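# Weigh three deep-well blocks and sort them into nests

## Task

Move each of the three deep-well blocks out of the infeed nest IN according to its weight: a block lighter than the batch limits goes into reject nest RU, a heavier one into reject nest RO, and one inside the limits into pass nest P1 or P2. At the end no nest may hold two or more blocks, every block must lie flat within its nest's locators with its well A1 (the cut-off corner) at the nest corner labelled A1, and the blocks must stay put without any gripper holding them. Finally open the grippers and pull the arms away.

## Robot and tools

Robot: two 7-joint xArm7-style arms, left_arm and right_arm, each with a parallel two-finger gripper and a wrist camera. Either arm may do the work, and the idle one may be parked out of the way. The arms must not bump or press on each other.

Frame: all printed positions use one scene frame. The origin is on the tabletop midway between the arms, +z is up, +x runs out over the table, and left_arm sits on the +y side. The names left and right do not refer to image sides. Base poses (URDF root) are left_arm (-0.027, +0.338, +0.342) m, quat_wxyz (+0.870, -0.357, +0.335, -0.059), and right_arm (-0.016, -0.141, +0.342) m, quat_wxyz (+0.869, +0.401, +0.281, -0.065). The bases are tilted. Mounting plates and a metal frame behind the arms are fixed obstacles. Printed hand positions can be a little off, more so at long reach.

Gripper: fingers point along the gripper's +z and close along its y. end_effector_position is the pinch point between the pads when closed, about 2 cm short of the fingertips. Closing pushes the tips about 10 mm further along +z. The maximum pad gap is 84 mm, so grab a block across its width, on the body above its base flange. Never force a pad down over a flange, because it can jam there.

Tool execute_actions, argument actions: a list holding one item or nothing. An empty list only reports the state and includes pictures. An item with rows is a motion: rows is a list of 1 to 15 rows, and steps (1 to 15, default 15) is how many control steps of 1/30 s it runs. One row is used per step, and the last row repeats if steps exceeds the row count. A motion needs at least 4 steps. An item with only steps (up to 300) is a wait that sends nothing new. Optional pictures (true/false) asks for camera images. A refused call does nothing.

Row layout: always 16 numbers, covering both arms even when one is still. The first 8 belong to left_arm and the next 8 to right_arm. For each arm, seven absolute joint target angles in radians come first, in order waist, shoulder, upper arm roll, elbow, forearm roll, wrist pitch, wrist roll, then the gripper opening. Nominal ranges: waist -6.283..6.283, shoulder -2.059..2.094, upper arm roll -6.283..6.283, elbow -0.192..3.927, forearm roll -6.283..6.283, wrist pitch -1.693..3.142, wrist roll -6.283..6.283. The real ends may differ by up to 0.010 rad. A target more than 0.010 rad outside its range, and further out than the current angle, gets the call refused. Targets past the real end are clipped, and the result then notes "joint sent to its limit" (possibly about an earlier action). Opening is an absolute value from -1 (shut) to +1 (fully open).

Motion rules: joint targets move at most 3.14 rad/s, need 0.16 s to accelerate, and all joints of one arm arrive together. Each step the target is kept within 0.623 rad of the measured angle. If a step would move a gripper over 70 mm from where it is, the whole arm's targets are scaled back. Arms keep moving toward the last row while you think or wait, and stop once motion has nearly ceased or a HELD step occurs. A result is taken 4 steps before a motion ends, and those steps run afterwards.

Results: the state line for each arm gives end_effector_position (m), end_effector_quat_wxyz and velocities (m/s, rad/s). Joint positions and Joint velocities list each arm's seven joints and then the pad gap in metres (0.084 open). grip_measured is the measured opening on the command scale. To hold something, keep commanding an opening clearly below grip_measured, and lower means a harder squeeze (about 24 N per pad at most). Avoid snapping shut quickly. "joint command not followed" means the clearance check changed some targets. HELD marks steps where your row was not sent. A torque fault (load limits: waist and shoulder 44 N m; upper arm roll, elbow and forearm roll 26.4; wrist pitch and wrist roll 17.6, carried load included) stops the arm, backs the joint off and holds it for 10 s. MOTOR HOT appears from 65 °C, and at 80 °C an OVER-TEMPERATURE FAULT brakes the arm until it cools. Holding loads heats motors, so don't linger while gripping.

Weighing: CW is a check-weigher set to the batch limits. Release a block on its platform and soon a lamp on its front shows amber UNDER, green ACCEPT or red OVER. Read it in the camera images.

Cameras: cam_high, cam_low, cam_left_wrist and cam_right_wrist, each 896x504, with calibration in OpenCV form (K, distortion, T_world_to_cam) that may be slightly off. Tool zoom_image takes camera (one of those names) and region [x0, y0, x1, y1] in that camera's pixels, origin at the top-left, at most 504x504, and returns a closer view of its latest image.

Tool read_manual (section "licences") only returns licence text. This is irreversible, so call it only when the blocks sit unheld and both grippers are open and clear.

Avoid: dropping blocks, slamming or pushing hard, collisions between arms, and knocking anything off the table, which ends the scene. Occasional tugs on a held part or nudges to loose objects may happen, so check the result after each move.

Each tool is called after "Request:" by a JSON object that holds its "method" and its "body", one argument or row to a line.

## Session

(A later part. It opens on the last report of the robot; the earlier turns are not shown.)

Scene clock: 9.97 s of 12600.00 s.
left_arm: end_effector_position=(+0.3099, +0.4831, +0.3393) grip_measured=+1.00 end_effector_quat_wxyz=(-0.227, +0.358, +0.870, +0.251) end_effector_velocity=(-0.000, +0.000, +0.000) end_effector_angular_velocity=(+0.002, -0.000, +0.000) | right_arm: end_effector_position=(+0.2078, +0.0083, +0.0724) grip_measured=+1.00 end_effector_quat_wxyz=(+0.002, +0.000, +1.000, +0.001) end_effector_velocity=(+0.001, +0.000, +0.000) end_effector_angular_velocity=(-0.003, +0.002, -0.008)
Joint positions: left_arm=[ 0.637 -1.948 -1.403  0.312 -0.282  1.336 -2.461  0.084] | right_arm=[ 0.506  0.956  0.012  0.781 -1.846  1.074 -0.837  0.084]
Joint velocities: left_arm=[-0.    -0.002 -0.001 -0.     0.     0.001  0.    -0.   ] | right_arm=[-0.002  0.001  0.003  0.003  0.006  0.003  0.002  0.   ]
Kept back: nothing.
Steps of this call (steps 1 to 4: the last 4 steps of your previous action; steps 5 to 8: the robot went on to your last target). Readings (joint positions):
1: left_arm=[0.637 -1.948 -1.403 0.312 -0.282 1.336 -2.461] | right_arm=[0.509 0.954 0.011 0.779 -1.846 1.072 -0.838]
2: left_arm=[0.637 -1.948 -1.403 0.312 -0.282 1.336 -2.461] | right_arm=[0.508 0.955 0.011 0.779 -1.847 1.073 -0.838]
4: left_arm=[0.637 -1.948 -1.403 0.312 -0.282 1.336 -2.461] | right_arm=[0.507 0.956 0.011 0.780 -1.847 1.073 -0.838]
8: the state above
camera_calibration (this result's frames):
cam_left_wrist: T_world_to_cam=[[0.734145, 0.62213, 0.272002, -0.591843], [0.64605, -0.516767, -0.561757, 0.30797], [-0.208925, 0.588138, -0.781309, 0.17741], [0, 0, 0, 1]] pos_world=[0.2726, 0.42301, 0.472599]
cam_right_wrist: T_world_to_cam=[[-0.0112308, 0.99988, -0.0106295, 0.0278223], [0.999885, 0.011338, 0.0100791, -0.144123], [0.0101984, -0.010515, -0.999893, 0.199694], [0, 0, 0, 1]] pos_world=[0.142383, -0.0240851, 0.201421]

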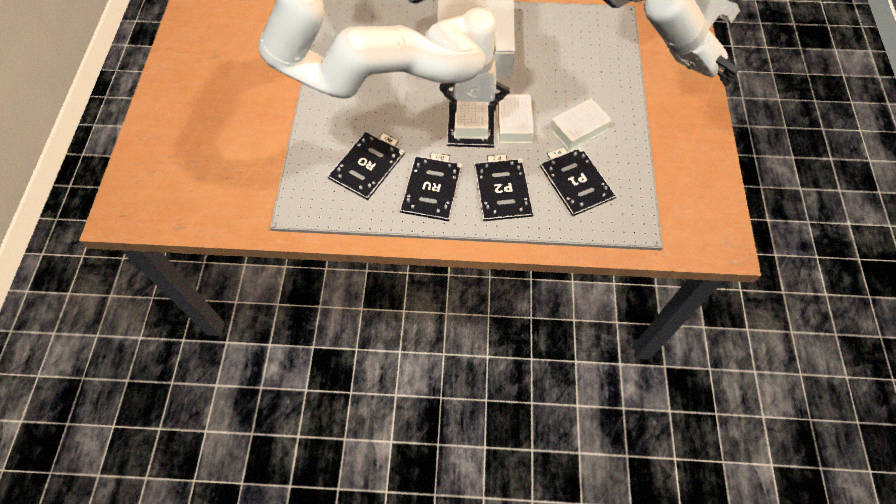

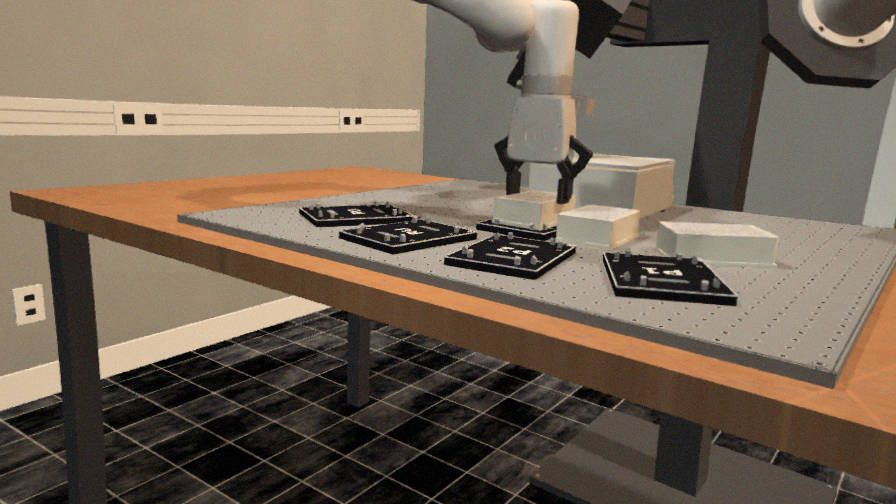

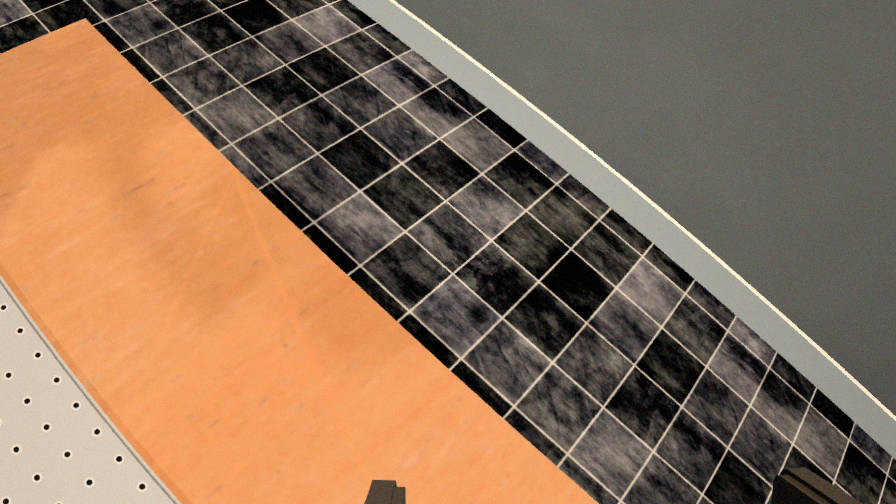

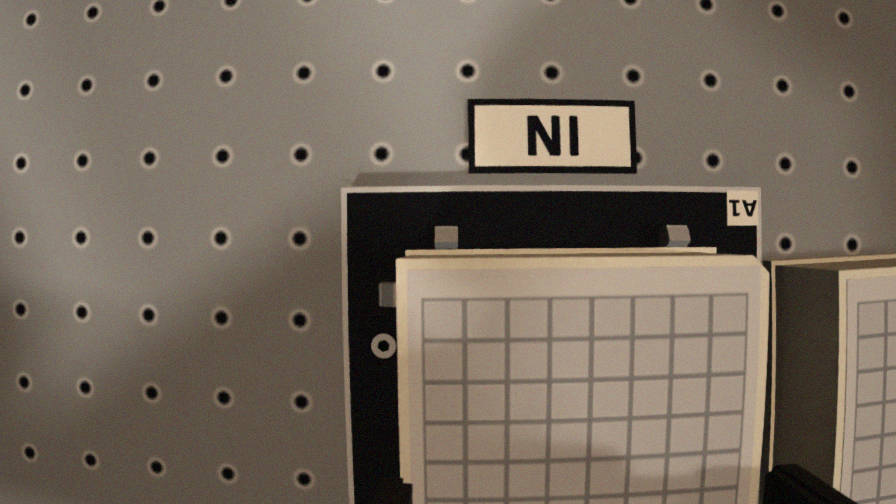

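Request:
{"method": "execute_actions", "body": {
  "actions": [
    {"rows":[[0.637,-1.948,-1.403,0.312,-0.282,1.336,-2.461,1,0.526,0.938,0,0.768,-1.828,1.059,-0.84,1]],"steps":15}
  ]
}}

Request:
{"method": "execute_actions", "body": {
  "actions": [
    {"rows":[[0.637,-1.948,-1.403,0.312,-0.282,1.336,-2.461,1,0.52,0.942,0,0.771,-1.834,1.06,-0.84,1],[0.637,-1.948,-1.403,0.312,-0.282,1.336,-2.461,1,0.52,0.942,0,0.771,-1.834,1.06,-0.84,1],[0.637,-1.948,-1.403,0.312,-0.282,1.336,-2.461,1,0.514,0.946,0,0.774,-1.84,1.061,-0.839,1],[0.637,-1.948,-1.403,0.312,-0.282,1.336,-2.461,1,0.514,0.946,0,0.774,-1.84,1.061,-0.839,1],[0.637,-1.948,-1.403,0.312,-0.282,1.336,-2.461,1,0.508,0.95,0,0.777,-1.846,1.062,-0.839,1],[0.637,-1.948,-1.403,0.312,-0.282,1.336,-2.461,1,0.508,0.95,0,0.777,-1.846,1.062,-0.839,1],[0.637,-1.948,-1.403,0.312,-0.282,1.336,-2.461,1,0.502,0.955,0,0.781,-1.852,1.063,-0.838,1],[0.637,-1.948,-1.403,0.312,-0.282,1.336,-2.461,1,0.502,0.955,0,0.781,-1.852,1.063,-0.838,1],[0.637,-1.948,-1.403,0.312,-0.282,1.336,-2.461,1,0.496,0.959,0,0.784,-1.858,1.065,-0.837,1]],"steps":15}
  ]
}}

Request:
{"method": "execute_actions", "body": {
  "actions": [
    {"steps":8}
  ],
  "pictures": true
}}

Scene clock: 10.73 s of 12600.00 s.
left_arm: end_effector_position=(+0.3099, +0.4831, +0.3393) grip_measured=+1.00 end_effector_quat_wxyz=(-0.227, +0.358, +0.870, +0.251) end_effector_velocity=(-0.000, -0.000, -0.000) end_effector_angular_velocity=(-0.000, +0.002, -0.000) | right_arm: end_effector_position=(+0.2083, +0.0066, +0.0758) grip_measured=+1.00 end_effector_quat_wxyz=(-0.001, +0.002, +1.000, +0.001) end_effector_velocity=(-0.001, -0.003, +0.001) end_effector_angular_velocity=(-0.005, -0.004, +0.008)
Joint positions: left_arm=[ 0.637 -1.948 -1.403  0.312 -0.282  1.336 -2.461  0.084] | right_arm=[ 0.524  0.941 -0.     0.772 -1.83   1.055 -0.84   0.084]
Joint velocities: left_arm=[-0.     0.001 -0.001  0.001 -0.     0.002  0.    -0.   ] | right_arm=[ 0.003 -0.006 -0.    -0.01   0.001  0.007 -0.003  0.   ]
Steps of this call (steps 1 to 12: the robot went on to your last target; steps 13 to 23: the first 11 steps of this action). Readings (joint positions):
13: left_arm=[0.637 -1.948 -1.403 0.312 -0.282 1.336 -2.461] | right_arm=[0.506 0.955 0.012 0.781 -1.844 1.074 -0.837]
14: left_arm=[0.637 -1.948 -1.403 0.312 -0.282 1.336 -2.461] | right_arm=[0.512 0.950 0.010 0.778 -1.838 1.070 -0.838]
16: left_arm=[0.637 -1.948 -1.403 0.312 -0.282 1.336 -2.461] | right_arm=[0.522 0.943 0.003 0.775 -1.831 1.058 -0.839]
20: left_arm=[0.637 -1.948 -1.403 0.312 -0.282 1.336 -2.461] | right_arm=[0.524 0.942 0.000 0.774 -1.830 1.055 -0.839]
23: the state above

Scene clock: 11.23 s of 12600.00 s.
left_arm: end_effector_position=(+0.3099, +0.4831, +0.3393) grip_measured=+1.00 end_effector_quat_wxyz=(-0.227, +0.358, +0.870, +0.251) end_effector_velocity=(+0.001, -0.000, +0.000) end_effector_angular_velocity=(+0.000, -0.002, -0.002) | right_arm: end_effector_position=(+0.2075, +0.0077, +0.0728) grip_measured=+1.00 end_effector_quat_wxyz=(+0.002, -0.001, +1.000, +0.003) end_effector_velocity=(-0.001, +0.006, -0.001) end_effector_angular_velocity=(+0.010, -0.017, +0.009)
Joint positions: left_arm=[ 0.637 -1.948 -1.403  0.312 -0.282  1.336 -2.461  0.084] | right_arm=[ 0.502  0.951  0.013  0.776 -1.851  1.071 -0.838  0.084]
Joint velocities: left_arm=[ 0.    -0.001 -0.001  0.001 -0.    -0.001 -0.    -0.   ] | right_arm=[-0.04   0.02   0.038  0.006 -0.036  0.04   0.005  0.   ]
Steps of this call (steps 1 to 4: the last 4 steps of your previous action; steps 5 to 15: the first 11 steps of this action). Readings (joint positions):
5: left_arm=[0.637 -1.948 -1.403 0.312 -0.282 1.336 -2.461] | right_arm=[0.525 0.940 -0.000 0.771 -1.830 1.057 -0.840]
6: left_arm=[0.637 -1.948 -1.403 0.312 -0.282 1.336 -2.461] | right_arm=[0.523 0.941 0.000 0.771 -1.832 1.058 -0.840]
8: left_arm=[0.637 -1.948 -1.403 0.312 -0.282 1.336 -2.461] | right_arm=[0.519 0.943 0.002 0.772 -1.836 1.060 -0.840]
12: left_arm=[0.637 -1.948 -1.403 0.312 -0.282 1.336 -2.461] | right_arm=[0.510 0.948 0.008 0.774 -1.845 1.066 -0.839]
15: the state above

Scene clock: 11.50 s of 12600.00 s.
left_arm: end_effector_position=(+0.3099, +0.4831, +0.3393) grip_measured=+1.00 end_effector_quat_wxyz=(-0.227, +0.358, +0.870, +0.251) end_effector_velocity=(-0.000, +0.000, +0.000) end_effector_angular_velocity=(+0.000, +0.001, +0.002) | right_arm: end_effector_position=(+0.2078, +0.0081, +0.0726) grip_measured=+1.00 end_effector_quat_wxyz=(+0.002, +0.000, +1.000, +0.003) end_effector_velocity=(+0.000, +0.000, +0.000) end_effector_angular_velocity=(-0.002, +0.003, -0.005)
Joint positions: left_arm=[ 0.637 -1.948 -1.403  0.312 -0.282  1.336 -2.461  0.084] | right_arm=[ 0.501  0.952  0.014  0.778 -1.85   1.072 -0.837  0.084]
Joint velocities: left_arm=[ 0.    -0.001  0.001 -0.     0.     0.002 -0.    -0.   ] | right_arm=[ 0.002 -0.001 -0.001  0.002  0.006 -0.002  0.     0.   ]
Kept back: nothing.
Steps of this call (steps 1 to 4: the last 4 steps of your previous action; steps 5 to 8: the robot went on to your last target). Readings (joint positions):
1: left_arm=[0.637 -1.948 -1.403 0.312 -0.282 1.336 -2.461] | right_arm=[0.501 0.952 0.014 0.776 -1.852 1.072 -0.838]
2: left_arm=[0.637 -1.948 -1.403 0.312 -0.282 1.336 -2.461] | right_arm=[0.501 0.952 0.014 0.776 -1.852 1.073 -0.838]
4: left_arm=[0.637 -1.948 -1.403 0.312 -0.282 1.336 -2.461] | right_arm=[0.501 0.952 0.014 0.777 -1.852 1.072 -0.838]
8: the state above
camera_calibration (this result's frames):
cam_left_wrist: T_world_to_cam=[[0.734146, 0.62213, 0.272001, -0.591842], [0.64605, -0.516767, -0.561757, 0.30797], [-0.208925, 0.588138, -0.781309, 0.17741], [0, 0, 0, 1]] pos_world=[0.2726, 0.42301, 0.472599]
cam_right_wrist: T_world_to_cam=[[-0.0107332, 0.99992, -0.00662546, 0.0276877], [0.999903, 0.0107915, 0.0088281, -0.144001], [0.00889889, -0.00653006, -0.999939, 0.200189], [0, 0, 0, 1]] pos_world=[0.142503, -0.0248242, 0.201631]

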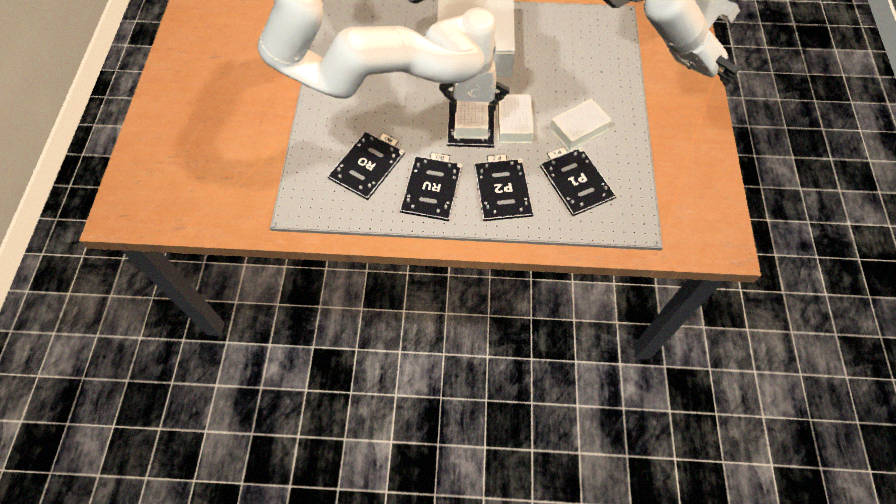

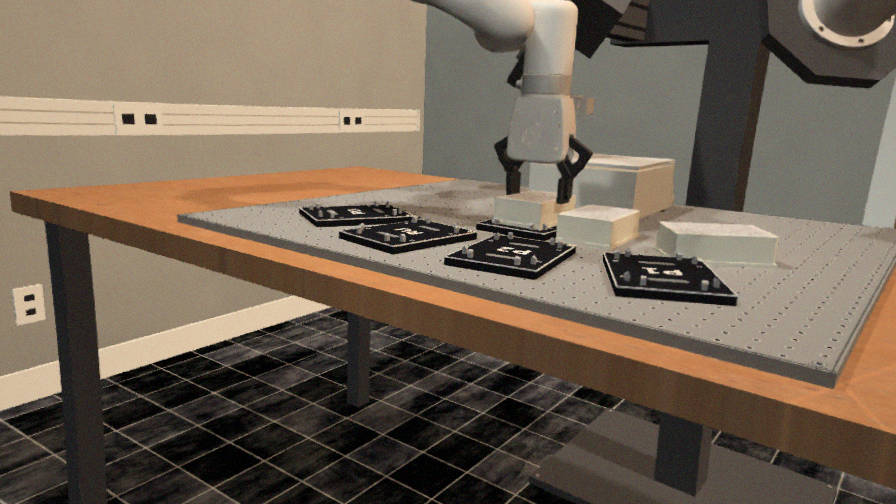

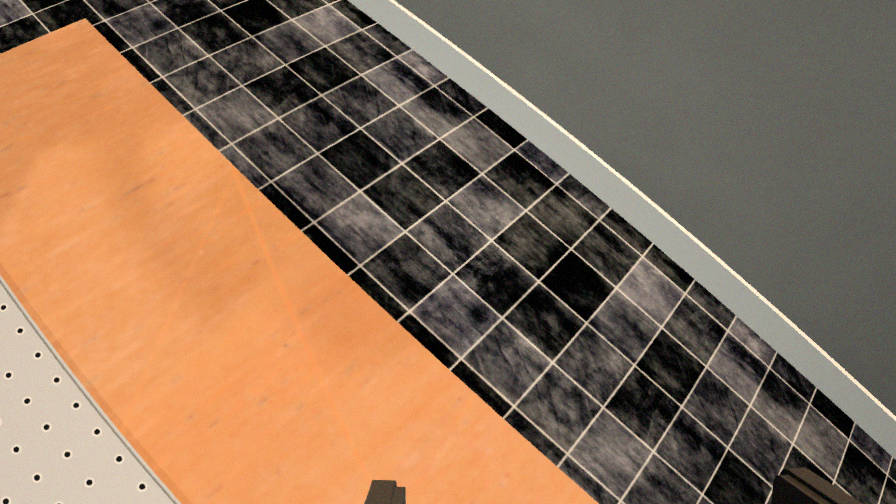

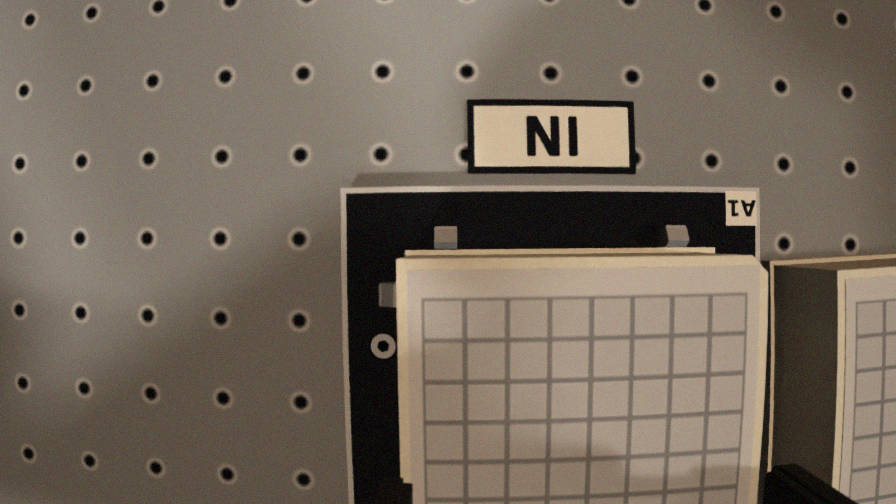

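Request:
{"method": "execute_actions", "body": {
  "actions": [
    {"rows":[[0.637,-1.948,-1.403,0.312,-0.282,1.336,-2.461,1,0.541,0.923,0,0.755,-1.813,1.056,-0.842,1]],"steps":15}
  ]
}}

Request:
{"method": "execute_actions", "body": {
  "actions": [
    {"steps":15}
  ],
  "pictures": true
}}

Scene clock: 12.03 s of 12600.00 s.
left_arm: end_effector_position=(+0.3099, +0.4831, +0.3393) grip_measured=+1.00 end_effector_quat_wxyz=(-0.227, +0.358, +0.870, +0.251) end_effector_velocity=(-0.000, +0.000, -0.000) end_effector_angular_velocity=(-0.001, +0.000, +0.000) | right_arm: end_effector_position=(+0.2080, +0.0029, +0.0796) grip_measured=+1.00 end_effector_quat_wxyz=(-0.002, +0.002, +1.000, -0.001) end_effector_velocity=(-0.008, -0.002, +0.013) end_effector_angular_velocity=(+0.001, -0.005, +0.024)
Joint positions: left_arm=[ 0.637 -1.948 -1.403  0.312 -0.282  1.336 -2.461  0.084] | right_arm=[ 0.538  0.927 -0.004  0.759 -1.815  1.054 -0.842  0.084]
Joint velocities: left_arm=[ 0.     0.001  0.001 -0.001 -0.    -0.001  0.     0.   ] | right_arm=[ 0.015 -0.017  0.021 -0.036  0.016  0.018 -0.003  0.   ]
Steps of this call (steps 1 to 5: the robot went on to your last target; steps 6 to 16: the first 11 steps of this action). Readings (joint positions):
6: left_arm=[0.637 -1.948 -1.403 0.312 -0.282 1.336 -2.461] | right_arm=[0.502 0.952 0.014 0.778 -1.849 1.071 -0.837]
7: left_arm=[0.637 -1.948 -1.403 0.312 -0.282 1.336 -2.461] | right_arm=[0.510 0.947 0.011 0.774 -1.841 1.067 -0.838]
9: left_arm=[0.637 -1.948 -1.403 0.312 -0.282 1.336 -2.461] | right_arm=[0.530 0.933 -0.001 0.768 -1.823 1.054 -0.840]
13: left_arm=[0.637 -1.948 -1.403 0.312 -0.282 1.336 -2.461] | right_arm=[0.536 0.929 -0.007 0.763 -1.817 1.051 -0.841]
16: the state above

Scene clock: 12.53 s of 12600.00 s.
left_arm: end_effector_position=(+0.3099, +0.4831, +0.3393) grip_measured=+1.00 end_effector_quat_wxyz=(-0.227, +0.358, +0.870, +0.251) end_effector_velocity=(+0.000, -0.000, -0.000) end_effector_angular_velocity=(+0.001, -0.000, -0.002) | right_arm: end_effector_position=(+0.2083, +0.0037, +0.0822) grip_measured=+1.00 end_effector_quat_wxyz=(-0.000, +0.001, +1.000, -0.000) end_effector_velocity=(+0.000, +0.001, +0.001) end_effector_angular_velocity=(+0.003, -0.001, +0.001)
Joint positions: left_arm=[ 0.637 -1.948 -1.403  0.312 -0.282  1.336 -2.461  0.084] | right_arm=[ 0.541  0.923 -0.     0.755 -1.813  1.056 -0.842  0.084]
Joint velocities: left_arm=[-0.    -0.    -0.001  0.     0.    -0.001 -0.     0.   ] | right_arm=[ 0.    -0.001  0.002  0.    -0.    -0.    -0.001  0.   ]
Kept back: nothing.
Steps of this call (steps 1 to 4: the last 4 steps of your previous action; steps 5 to 15: the robot went on to your last target). Readings (joint positions):
1: left_arm=[0.637 -1.948 -1.403 0.312 -0.282 1.336 -2.461] | right_arm=[0.538 0.926 -0.004 0.758 -1.814 1.054 -0.842]
2: left_arm=[0.637 -1.948 -1.403 0.312 -0.282 1.336 -2.461] | right_arm=[0.538 0.926 -0.003 0.757 -1.814 1.055 -0.842]
4: left_arm=[0.637 -1.948 -1.403 0.312 -0.282 1.336 -2.461] | right_arm=[0.539 0.925 -0.002 0.756 -1.814 1.055 -0.842]
8: left_arm=[0.637 -1.948 -1.403 0.312 -0.282 1.336 -2.461] | right_arm=[0.540 0.924 -0.001 0.755 -1.813 1.056 -0.842]
15: the state above
All arms were judged still, so your last target was given up. Only a new action makes them travel on or press farther. Fingers that are still opening or closing keep moving.
camera_calibration (this result's frames):
cam_left_wrist: T_world_to_cam=[[0.734145, 0.62213, 0.272001, -0.591842], [0.64605, -0.516767, -0.561757, 0.30797], [-0.208925, 0.588138, -0.781309, 0.17741], [0, 0, 0, 1]] pos_world=[0.2726, 0.42301, 0.472599]
cam_right_wrist: T_world_to_cam=[[-0.010374, 0.99987, -0.0123658, 0.0325138], [0.999932, 0.0104384, 0.00515777, -0.144213], [0.00528618, -0.0123114, -0.99991, 0.210494], [0, 0, 0, 1]] pos_world=[0.143428, -0.0284128, 0.211621]

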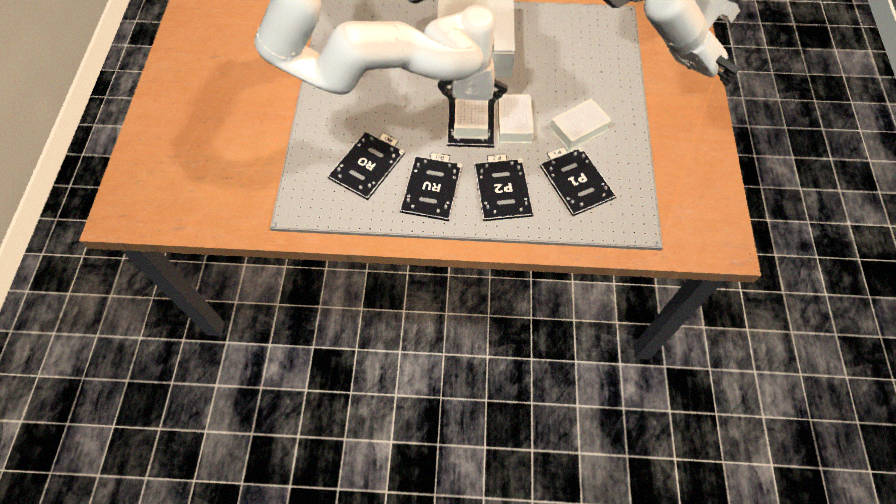

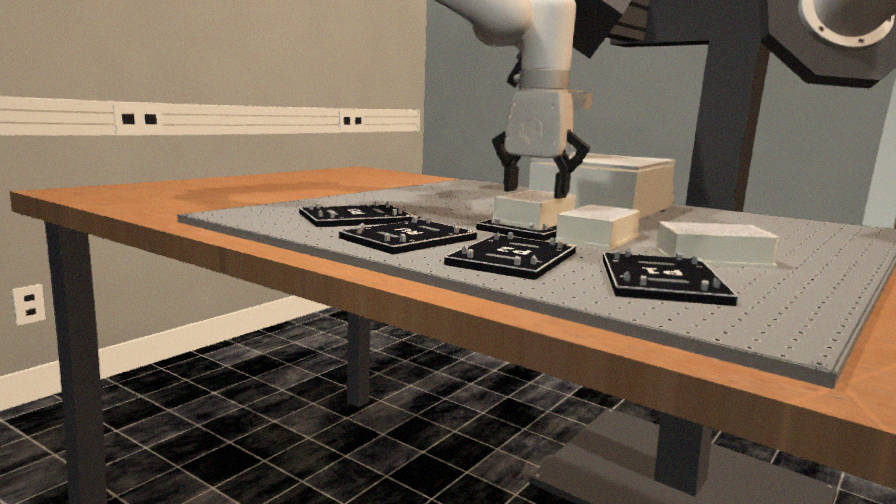

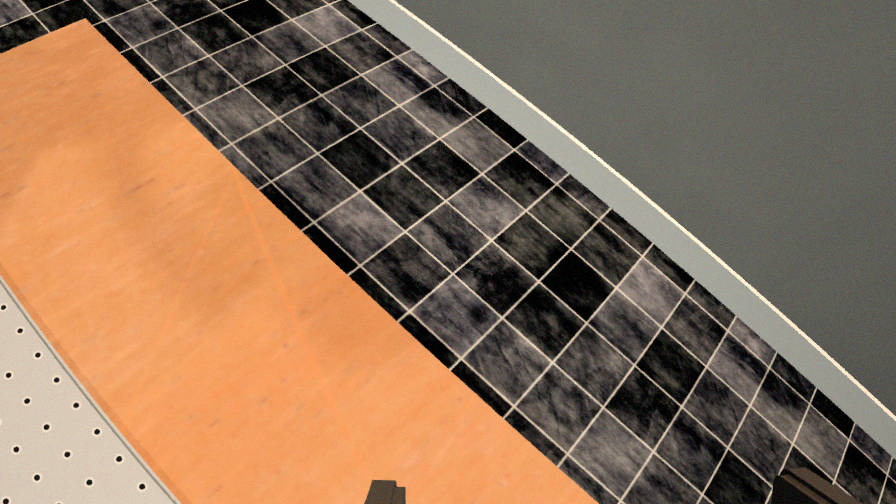

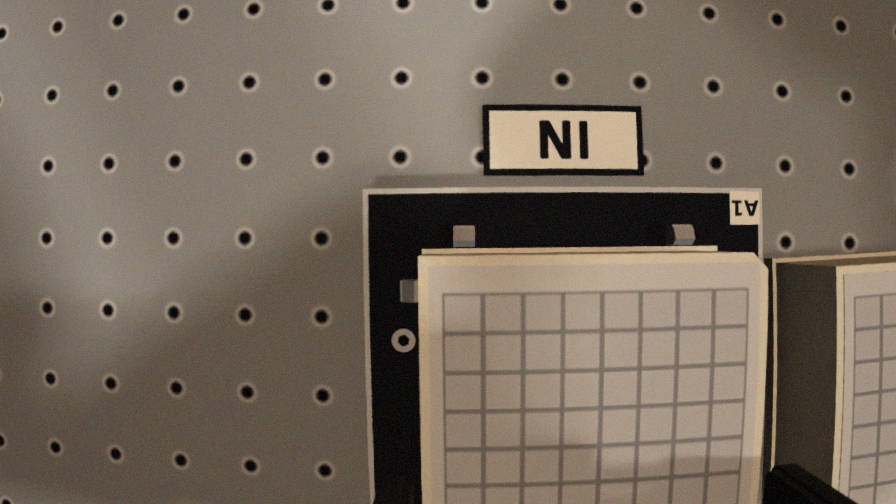

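Request:
{"method": "execute_actions", "body": {
  "actions": [
    {"rows":[[0.637,-1.948,-1.403,0.312,-0.282,1.336,-2.461,1,0.5345,0.9275,0,0.7585,-1.82,1.057,-0.841,1],[0.637,-1.948,-1.403,0.312,-0.282,1.336,-2.461,1,0.528,0.932,0,0.762,-1.826,1.058,-0.841,1],[0.637,-1.948,-1.403,0.312,-0.282,1.336,-2.461,1,0.5215,0.9365,0,0.7655,-1.833,1.06,-0.84,1],[0.637,-1.948,-1.403,0.312,-0.282,1.336,-2.461,1,0.515,0.941,0,0.769,-1.84,1.061,-0.839,1],[0.637,-1.948,-1.403,0.312,-0.282,1.336,-2.461,1,0.5085,0.9455,0,0.7725,-1.846,1.062,-0.839,1],[0.637,-1.948,-1.403,0.312,-0.282,1.336,-2.461,1,0.502,0.95,0,0.776,-1.853,1.063,-0.838,1],[0.637,-1.948,-1.403,0.312,-0.282,1.336,-2.461,1,0.4955,0.955,0,0.7795,-1.86,1.065,-0.837,1],[0.637,-1.948,-1.403,0.312,-0.282,1.336,-2.461,1,0.489,0.96,0,0.783,-1.866,1.066,-0.837,1]],"steps":15}
  ]
}}

Request:
{"method": "execute_actions", "body": {
  "actions": [
    {"steps":8}
  ]
}}

Scene clock: 13.17 s of 12600.00 s.
left_arm: end_effector_position=(+0.3099, +0.4831, +0.3393) grip_measured=+1.00 end_effector_quat_wxyz=(-0.227, +0.358, +0.870, +0.251) end_effector_velocity=(+0.000, -0.000, +0.000) end_effector_angular_velocity=(-0.001, +0.000, -0.001) | right_arm: end_effector_position=(+0.2063, +0.0041, +0.0650) grip_measured=+1.00 end_effector_quat_wxyz=(-0.001, -0.000, +1.000, +0.000) end_effector_velocity=(-0.004, +0.001, -0.011) end_effector_angular_velocity=(+0.001, +0.001, +0.008)
Joint positions: left_arm=[ 0.637 -1.948 -1.403  0.312 -0.282  1.336 -2.461  0.084] | right_arm=[ 0.49   0.959  0.     0.783 -1.865  1.065 -0.837  0.084]
Joint velocities: left_arm=[-0.     0.001  0.     0.001  0.     0.    -0.    -0.   ] | right_arm=[-0.035  0.028  0.004  0.017 -0.036  0.01   0.001  0.   ]
Steps of this call (steps 1 to 8: nothing new was sent; steps 9 to 19: the first 11 steps of this action). Readings (joint positions):
9: left_arm=[0.637 -1.948 -1.403 0.312 -0.282 1.336 -2.461] | right_arm=[0.541 0.923 0.000 0.755 -1.814 1.056 -0.842]
10: left_arm=[0.637 -1.948 -1.403 0.312 -0.282 1.336 -2.461] | right_arm=[0.538 0.925 0.001 0.757 -1.816 1.056 -0.842]
12: left_arm=[0.637 -1.948 -1.403 0.312 -0.282 1.336 -2.461] | right_arm=[0.528 0.932 0.001 0.762 -1.827 1.058 -0.841]
16: left_arm=[0.637 -1.948 -1.403 0.312 -0.282 1.336 -2.461] | right_arm=[0.503 0.950 0.001 0.776 -1.853 1.063 -0.838]
19: the state above

Scene clock: 13.43 s of 12600.00 s.
left_arm: end_effector_position=(+0.3099, +0.4831, +0.3393) grip_measured=+1.00 end_effector_quat_wxyz=(-0.227, +0.358, +0.870, +0.251) end_effector_velocity=(-0.000, -0.000, -0.000) end_effector_angular_velocity=(-0.000, +0.001, -0.000) | right_arm: end_effector_position=(+0.2063, +0.0040, +0.0647) grip_measured=+1.00 end_effector_quat_wxyz=(-0.001, -0.000, +1.000, +0.000) end_effector_velocity=(-0.000, +0.000, -0.000) end_effector_angular_velocity=(-0.000, +0.001, +0.000)
Joint positions: left_arm=[ 0.637 -1.948 -1.403  0.312 -0.282  1.336 -2.461  0.084] | right_arm=[ 0.489  0.96   0.001  0.783 -1.866  1.066 -0.837  0.084]
Joint velocities: left_arm=[ 0.     0.001  0.     0.    -0.     0.     0.    -0.   ] | right_arm=[-0.001  0.     0.     0.     0.    -0.    -0.001  0.   ]
Kept back: nothing.
Steps of this call (steps 1 to 4: the last 4 steps of your previous action; steps 5 to 8: the robot went on to your last target). Readings (joint positions):
1: left_arm=[0.637 -1.948 -1.403 0.312 -0.282 1.336 -2.461] | right_arm=[0.489 0.960 0.000 0.783 -1.866 1.065 -0.837]
2: left_arm=[0.637 -1.948 -1.403 0.312 -0.282 1.336 -2.461] | right_arm=[0.489 0.960 0.001 0.783 -1.866 1.066 -0.837]
4: left_arm=[0.637 -1.948 -1.403 0.312 -0.282 1.336 -2.461] | right_arm=[0.489 0.960 0.001 0.783 -1.866 1.066 -0.837]
8: the state above

Request:
{"method": "execute_actions", "body": {
  "actions": [
    {"rows":[[0.637,-1.948,-1.403,0.312,-0.282,1.336,-2.461,1,0.477,0.969,0,0.79,-1.878,1.068,-0.836,1],[0.637,-1.948,-1.403,0.312,-0.282,1.336,-2.461,1,0.465,0.978,0,0.798,-1.89,1.07,-0.835,1],[0.637,-1.948,-1.403,0.312,-0.282,1.336,-2.461,1,0.453,0.987,0,0.805,-1.903,1.073,-0.833,1],[0.637,-1.948,-1.403,0.312,-0.282,1.336,-2.461,1,0.441,0.997,0,0.813,-1.915,1.075,-0.832,1]],"steps":14}
  ]
}}

Request:
{"method": "execute_actions", "body": {
  "actions": [
    {"rows":[[0.637,-1.948,-1.403,0.312,-0.282,1.336,-2.461,1,0.441,0.997,0,0.813,-1.915,1.075,-0.832,0.2]],"steps":14}
  ]
}}

Request:
{"method": "execute_actions", "body": {
  "actions": [
    {"rows":[[0.637,-1.948,-1.403,0.312,-0.282,1.336,-2.461,1,0.541,0.923,0,0.755,-1.813,1.056,-0.842,0.2],[0.637,-1.948,-1.403,0.312,-0.282,1.336,-2.461,1,0.541,0.923,0,0.755,-1.813,1.056,-0.842,0.2],[0.637,-1.948,-1.403,0.312,-0.282,1.336,-2.461,1,0.541,0.923,0,0.755,-1.813,1.056,-0.842,0.2],[0.637,-1.948,-1.403,0.312,-0.282,1.336,-2.461,1,0.541,0.923,0,0.755,-1.813,1.056,-0.842,0.2],[0.637,-1.948,-1.403,0.312,-0.282,1.336,-2.461,1,0.541,0.923,0,0.755,-1.813,1.056,-0.842,0.2],[0.637,-1.948,-1.403,0.312,-0.282,1.336,-2.461,1,0.66,0.858,0,0.702,-1.691,1.035,-0.852,0.2]],"steps":12}
  ]
}}

Request:
{"method": "execute_actions", "body": {
  "actions": [
    {"rows":[[0.637,-1.948,-1.403,0.312,-0.282,1.336,-2.461,1,1.074,0.842,0,0.714,-1.265,0.98,-0.891,0.2]],"steps":13}
  ]
}}

Request:
{"method": "execute_actions", "body": {
  "actions": [
    {"rows":[[0.637,-1.948,-1.403,0.312,-0.282,1.336,-2.461,1,1.44,1.355,0,0.725,-1.312,0.70,-0.304,0.2]],"steps":15}
  ]
}}

Request:
{"method": "execute_actions", "body": {
  "actions": [
    {"steps":25}
  ],
  "pictures": true
}}

Scene clock: 14.63 s of 12600.00 s.
left_arm: end_effector_position=(+0.3099, +0.4831, +0.3393) grip_measured=+1.00 end_effector_quat_wxyz=(-0.227, +0.358, +0.870, +0.251) end_effector_velocity=(+0.000, -0.000, +0.000) end_effector_angular_velocity=(+0.000, -0.001, -0.001) | right_arm: end_effector_position=(+0.2039, +0.0041, +0.0472) grip_measured=+1.00 end_effector_quat_wxyz=(-0.002, +0.000, +1.000, -0.000) end_effector_velocity=(+0.001, +0.000, +0.002) end_effector_angular_velocity=(+0.000, -0.004, +0.002)
Joint positions: left_arm=[ 0.637 -1.948 -1.403  0.312 -0.282  1.336 -2.461  0.084] | right_arm=[ 0.441  0.997 -0.001  0.813 -1.915  1.075 -0.832  0.084]
Joint velocities: left_arm=[ 0.     0.    -0.001  0.001 -0.    -0.001 -0.     0.   ] | right_arm=[ 0.003 -0.003  0.002 -0.003  0.001  0.004  0.     0.   ]
Steps of this call (steps 1 to 15: the robot went on to your last target; steps 16 to 26: nothing new was sent; steps 27 to 36: the first 10 steps of this action). Readings (joint positions):
27: left_arm=[0.637 -1.948 -1.403 0.312 -0.282 1.336 -2.461] | right_arm=[0.488 0.960 0.000 0.783 -1.867 1.066 -0.837]
28: left_arm=[0.637 -1.948 -1.403 0.312 -0.282 1.336 -2.461] | right_arm=[0.484 0.963 0.001 0.786 -1.871 1.067 -0.836]
30: left_arm=[0.637 -1.948 -1.403 0.312 -0.282 1.336 -2.461] | right_arm=[0.466 0.977 0.000 0.797 -1.889 1.071 -0.835]
34: left_arm=[0.637 -1.948 -1.403 0.312 -0.282 1.336 -2.461] | right_arm=[0.441 0.997 -0.001 0.813 -1.914 1.075 -0.832]
36: the state above

Scene clock: 15.10 s of 12600.00 s.
left_arm: end_effector_position=(+0.3099, +0.4831, +0.3393) grip_measured=+1.00 end_effector_quat_wxyz=(-0.227, +0.358, +0.870, +0.251) end_effector_velocity=(-0.000, -0.000, -0.000) end_effector_angular_velocity=(-0.000, +0.001, -0.000) | right_arm: end_effector_position=(+0.2041, +0.0044, +0.0475) grip_measured=+0.97 end_effector_quat_wxyz=(-0.002, +0.000, +1.000, +0.000) end_effector_velocity=(+0.000, -0.000, -0.001) end_effector_angular_velocity=(-0.001, -0.000, -0.000)
Joint positions: left_arm=[ 0.637 -1.948 -1.403  0.312 -0.282  1.336 -2.461  0.084] | right_arm=[ 0.441  0.997  0.     0.813 -1.915  1.075 -0.832  0.083]
Joint velocities: left_arm=[-0.     0.001 -0.     0.     0.     0.     0.    -0.   ] | right_arm=[-0.001  0.    -0.001  0.    -0.001  0.     0.     0.   ]
Steps of this call (steps 1 to 4: the last 4 steps of your previous action; steps 5 to 14: the first 10 steps of this action). Readings (joint positions):
5: left_arm=[0.637 -1.948 -1.403 0.312 -0.282 1.336 -2.461] | right_arm=[0.441 0.997 0.000 0.813 -1.915 1.075 -0.832]
6: left_arm=[0.637 -1.948 -1.403 0.312 -0.282 1.336 -2.461] | right_arm=[0.441 0.997 -0.000 0.813 -1.915 1.075 -0.832]
8: left_arm=[0.637 -1.948 -1.403 0.312 -0.282 1.336 -2.461] | right_arm=[0.441 0.997 0.000 0.813 -1.915 1.075 -0.832]
12: left_arm=[0.637 -1.948 -1.403 0.312 -0.282 1.336 -2.461] | right_arm=[0.441 0.997 0.000 0.813 -1.915 1.075 -0.832]
14: the state above

Scene clock: 15.50 s of 12600.00 s.
left_arm: end_effector_position=(+0.3099, +0.4831, +0.3393) grip_measured=+1.00 end_effector_quat_wxyz=(-0.227, +0.358, +0.870, +0.251) end_effector_velocity=(-0.000, -0.000, -0.000) end_effector_angular_velocity=(-0.001, +0.001, -0.001) | right_arm: end_effector_position=(+0.2082, +0.0022, +0.0917) grip_measured=+0.97 end_effector_quat_wxyz=(-0.001, +0.002, +1.000, -0.003) end_effector_velocity=(-0.037, -0.081, +0.231) end_effector_angular_velocity=(-0.248, +0.093, -0.043)
Joint positions: left_arm=[ 0.637 -1.948 -1.403  0.312 -0.282  1.336 -2.461  0.084] | right_arm=[ 0.575  0.904 -0.004  0.74  -1.776  1.051 -0.845  0.083]
Joint velocities: left_arm=[-0.     0.002 -0.    -0.001 -0.    -0.002  0.    -0.   ] | right_arm=[ 0.899 -0.505 -0.177 -0.457  1.021 -0.145 -0.085 -0.   ]
Steps of this call (steps 1 to 4: the last 4 steps of your previous action; steps 5 to 12: the first 8 steps of this action). Readings (joint positions):
5: left_arm=[0.637 -1.948 -1.403 0.312 -0.282 1.336 -2.461] | right_arm=[0.442 0.996 -0.000 0.813 -1.914 1.075 -0.832]
6: left_arm=[0.637 -1.948 -1.403 0.312 -0.282 1.336 -2.461] | right_arm=[0.450 0.991 -0.002 0.808 -1.905 1.072 -0.833]
8: left_arm=[0.637 -1.948 -1.403 0.312 -0.282 1.336 -2.461] | right_arm=[0.502 0.952 -0.004 0.777 -1.850 1.063 -0.838]
12: the state above

Scene clock: 15.93 s of 12600.00 s.
left_arm: end_effector_position=(+0.3099, +0.4831, +0.3393) grip_measured=+1.00 end_effector_quat_wxyz=(-0.227, +0.358, +0.870, +0.251) end_effector_velocity=(-0.001, +0.000, -0.000) end_effector_angular_velocity=(+0.001, +0.002, +0.001) | right_arm: end_effector_position=(+0.1757, +0.0470, +0.2094) grip_measured=+0.97 end_effector_quat_wxyz=(+0.003, -0.003, +1.000, +0.004) end_effector_velocity=(-0.180, +0.121, +0.322) end_effector_angular_velocity=(+0.105, -0.032, +0.081)
Joint positions: left_arm=[ 0.637 -1.948 -1.403  0.312 -0.282  1.336 -2.461  0.084] | right_arm=[ 1.015  0.844  0.006  0.714 -1.33   0.987 -0.885  0.083]
Joint velocities: left_arm=[ 0.     0.    -0.001 -0.001 -0.     0.001  0.    -0.   ] | right_arm=[ 1.256 -0.048  0.062  0.005  1.232 -0.169 -0.11   0.   ]
Steps of this call (steps 1 to 4: the last 4 steps of your previous action; steps 5 to 13: the first 9 steps of this action). Readings (joint positions):
5: left_arm=[0.637 -1.948 -1.403 0.312 -0.282 1.336 -2.461] | right_arm=[0.662 0.858 0.005 0.703 -1.692 1.035 -0.852]
6: left_arm=[0.637 -1.948 -1.403 0.312 -0.282 1.336 -2.461] | right_arm=[0.670 0.858 -0.000 0.703 -1.681 1.034 -0.853]
8: left_arm=[0.637 -1.948 -1.403 0.312 -0.282 1.336 -2.461] | right_arm=[0.734 0.856 -0.011 0.706 -1.607 1.026 -0.860]
12: left_arm=[0.637 -1.948 -1.403 0.312 -0.282 1.336 -2.461] | right_arm=[0.967 0.846 0.004 0.714 -1.377 0.994 -0.881]
13: the state above

Scene clock: 16.43 s of 12600.00 s.
left_arm: end_effector_position=(+0.3099, +0.4831, +0.3393) grip_measured=+1.00 end_effector_quat_wxyz=(-0.227, +0.358, +0.870, +0.251) end_effector_velocity=(-0.000, -0.000, -0.000) end_effector_angular_velocity=(+0.001, +0.002, -0.003) | right_arm: end_effector_position=(+0.0171, +0.0495, +0.1879) grip_measured=+0.97 end_effector_quat_wxyz=(-0.001, -0.006, +1.000, +0.013) end_effector_velocity=(-0.487, -0.161, -0.182) end_effector_angular_velocity=(-0.116, +0.017, +0.010)
Joint positions: left_arm=[ 0.637 -1.948 -1.403  0.312 -0.282  1.336 -2.461  0.084] | right_arm=[ 1.325  1.198  0.     0.721 -1.299  0.787 -0.485  0.083]
Joint velocities: left_arm=[-0.     0.001 -0.003  0.001  0.     0.    -0.     0.   ] | right_arm=[ 0.901  1.241  0.026  0.013 -0.098 -0.673  1.401 -0.   ]
Steps of this call (steps 1 to 4: the last 4 steps of your previous action; steps 5 to 15: the first 11 steps of this action). Readings (joint positions):
5: left_arm=[0.637 -1.948 -1.403 0.312 -0.282 1.336 -2.461] | right_arm=[1.074 0.843 0.000 0.713 -1.267 0.980 -0.890]
6: left_arm=[0.637 -1.948 -1.403 0.312 -0.282 1.336 -2.461] | right_arm=[1.078 0.850 -0.005 0.714 -1.269 0.975 -0.879]
8: left_arm=[0.637 -1.948 -1.403 0.312 -0.282 1.336 -2.461] | right_arm=[1.117 0.906 -0.010 0.721 -1.276 0.943 -0.808]
12: left_arm=[0.637 -1.948 -1.403 0.312 -0.282 1.336 -2.461] | right_arm=[1.237 1.075 -0.001 0.719 -1.289 0.853 -0.625]
15: the state above

Scene clock: 17.27 s of 12600.00 s.
left_arm: end_effector_position=(+0.3099, +0.4831, +0.3393) grip_measured=+1.00 end_effector_quat_wxyz=(-0.227, +0.358, +0.870, +0.251) end_effector_velocity=(+0.000, -0.000, +0.000) end_effector_angular_velocity=(+0.001, -0.001, -0.000) | right_arm: end_effector_position=(+0.0172, +0.0495, +0.1880) grip_measured=+0.97 end_effector_quat_wxyz=(-0.001, -0.006, +1.000, +0.013) end_effector_velocity=(+0.000, -0.000, -0.000) end_effector_angular_velocity=(-0.001, +0.000, -0.000)
Joint positions: left_arm=[ 0.637 -1.948 -1.403  0.312 -0.282  1.336 -2.461  0.084] | right_arm=[ 1.325  1.198 -0.     0.721 -1.299  0.787 -0.485  0.083]
Joint velocities: left_arm=[-0.    -0.001 -0.001  0.001 -0.     0.001  0.    -0.   ] | right_arm=[-0.001  0.    -0.     0.    -0.     0.    -0.001 -0.   ]
Kept back: nothing.
Steps of this call (steps 1 to 4: the last 4 steps of your previous action; steps 5 to 15: the robot was to go on to your last target, HELD on every step; steps 16 to 25: nothing new was sent). Readings (joint positions):
1: left_arm=[0.637 -1.948 -1.403 0.312 -0.282 1.336 -2.461] | right_arm=[1.333 1.213 0.007 0.715 -1.300 0.784 -0.483] HELD
2: left_arm=[0.637 -1.948 -1.403 0.312 -0.282 1.336 -2.461] | right_arm=[1.330 1.209 0.007 0.710 -1.299 0.785 -0.484] HELD
3: left_arm=[0.637 -1.948 -1.403 0.312 -0.282 1.336 -2.461] | right_arm=[1.327 1.203 0.002 0.714 -1.299 0.787 -0.485] HELD
4: left_arm=[0.637 -1.948 -1.403 0.312 -0.282 1.336 -2.461] | right_arm=[1.324 1.198 -0.002 0.720 -1.299 0.787 -0.485] HELD
5: left_arm=[0.637 -1.948 -1.403 0.312 -0.282 1.336 -2.461] | right_arm=[1.323 1.195 -0.004 0.724 -1.299 0.787 -0.486] HELD
6: left_arm=[0.637 -1.948 -1.403 0.312 -0.282 1.336 -2.461] | right_arm=[1.323 1.193 -0.004 0.725 -1.299 0.787 -0.486] HELD
7: left_arm=[0.637 -1.948 -1.403 0.312 -0.282 1.336 -2.461] | right_arm=[1.323 1.194 -0.003 0.725 -1.299 0.787 -0.486] HELD
8: left_arm=[0.637 -1.948 -1.403 0.312 -0.282 1.336 -2.461] | right_arm=[1.323 1.194 -0.002 0.723 -1.299 0.787 -0.486] HELD
9: left_arm=[0.637 -1.948 -1.403 0.312 -0.282 1.336 -2.461] | right_arm=[1.324 1.195 -0.001 0.722 -1.299 0.787 -0.486] HELD
10: left_arm=[0.637 -1.948 -1.403 0.312 -0.282 1.336 -2.461] | right_arm=[1.324 1.196 -0.001 0.722 -1.299 0.787 -0.486] HELD
11: left_arm=[0.637 -1.948 -1.403 0.312 -0.282 1.336 -2.461] | right_arm=[1.324 1.196 -0.001 0.721 -1.299 0.787 -0.486] HELD
12: left_arm=[0.637 -1.948 -1.403 0.312 -0.282 1.336 -2.461] | right_arm=[1.324 1.196 -0.000 0.721 -1.299 0.787 -0.486] HELD
13: left_arm=[0.637 -1.948 -1.403 0.312 -0.282 1.336 -2.461] | right_arm=[1.325 1.197 -0.000 0.721 -1.299 0.787 -0.486] HELD
14: left_arm=[0.637 -1.948 -1.403 0.312 -0.282 1.336 -2.461] | right_arm=[1.325 1.197 -0.000 0.721 -1.299 0.787 -0.486] HELD
15: left_arm=[0.637 -1.948 -1.403 0.312 -0.282 1.336 -2.461] | right_arm=[1.325 1.197 -0.000 0.721 -1.299 0.787 -0.486] HELD
25: the state above
A step was HELD (marked above), so your last target was given up. An arm can still carry out its HELD step.
joint command not followed: on one or more control steps a check withheld the commanded joint targets of the right arm, and it was not sent them on those steps.
cause: the commanded joint targets would bring two parts of the arm too close to each other (joints 1 (waist) to 6 (wrist pitch) lie between them); next, command targets that bring no two parts of the arm closer together.
camera_calibration (this result's frames):
cam_left_wrist: T_world_to_cam=[[0.734145, 0.62213, 0.272001, -0.591842], [0.64605, -0.516767, -0.561757, 0.30797], [-0.208925, 0.588138, -0.781309, 0.17741], [0, 0, 0, 1]] pos_world=[0.2726, 0.42301, 0.472599]
cam_right_wrist: T_world_to_cam=[[-0.0226459, 0.99964, 0.0143897, -0.0187831], [0.999738, 0.0225976, 0.00351147, 0.0455581], [0.00318503, 0.0144654, -0.99989, 0.316522], [0, 0, 0, 1]] pos_world=[-0.0469797, 0.0131682, 0.316598]

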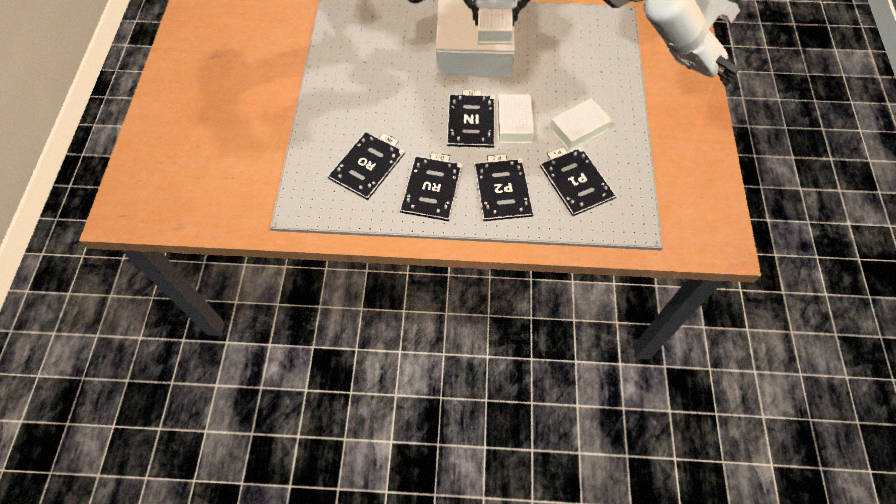

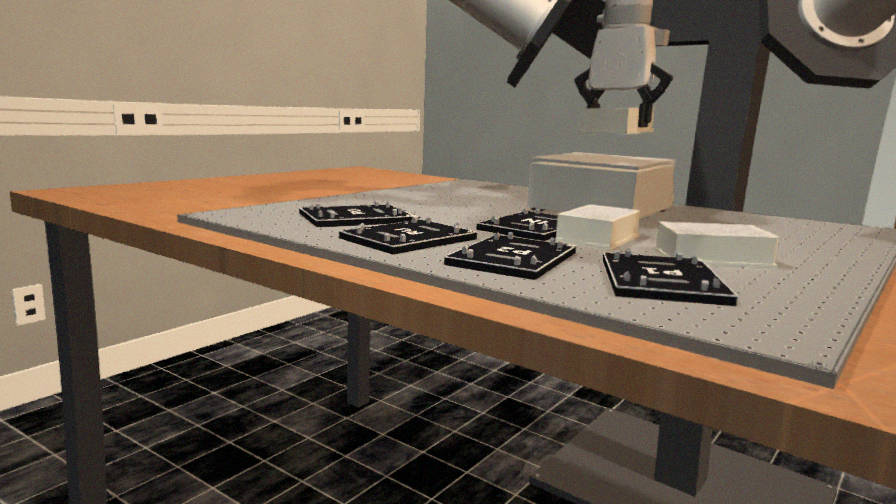

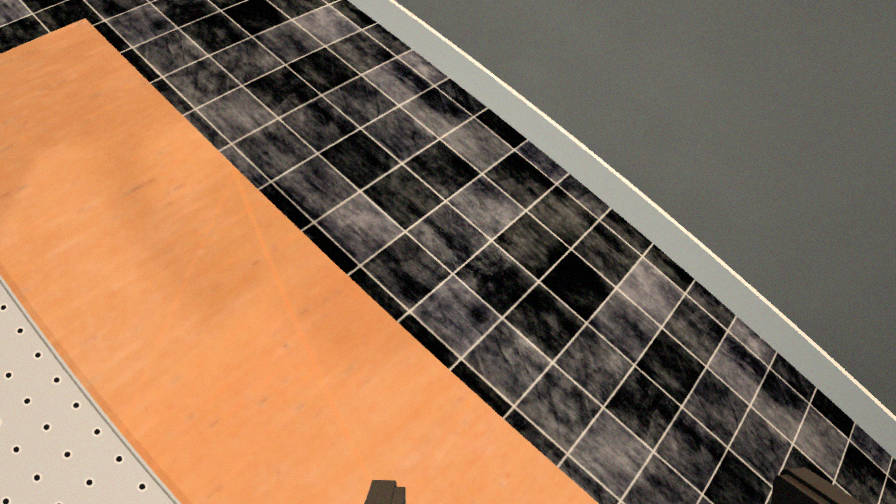

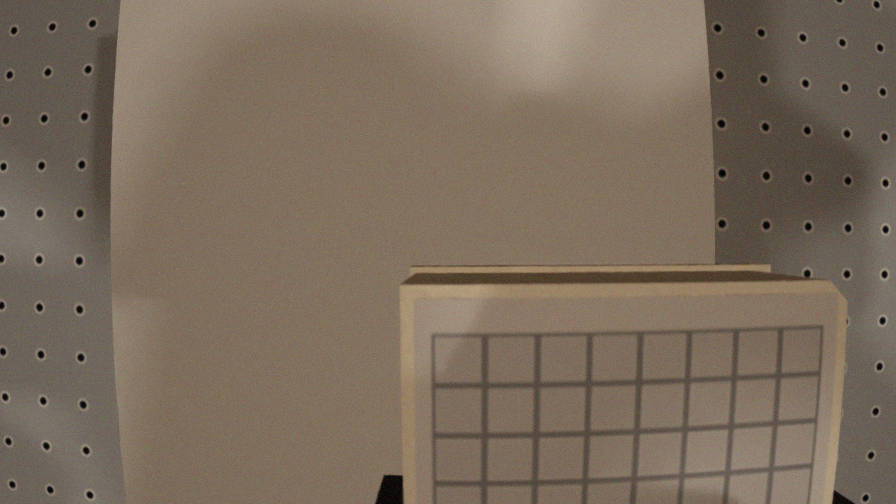

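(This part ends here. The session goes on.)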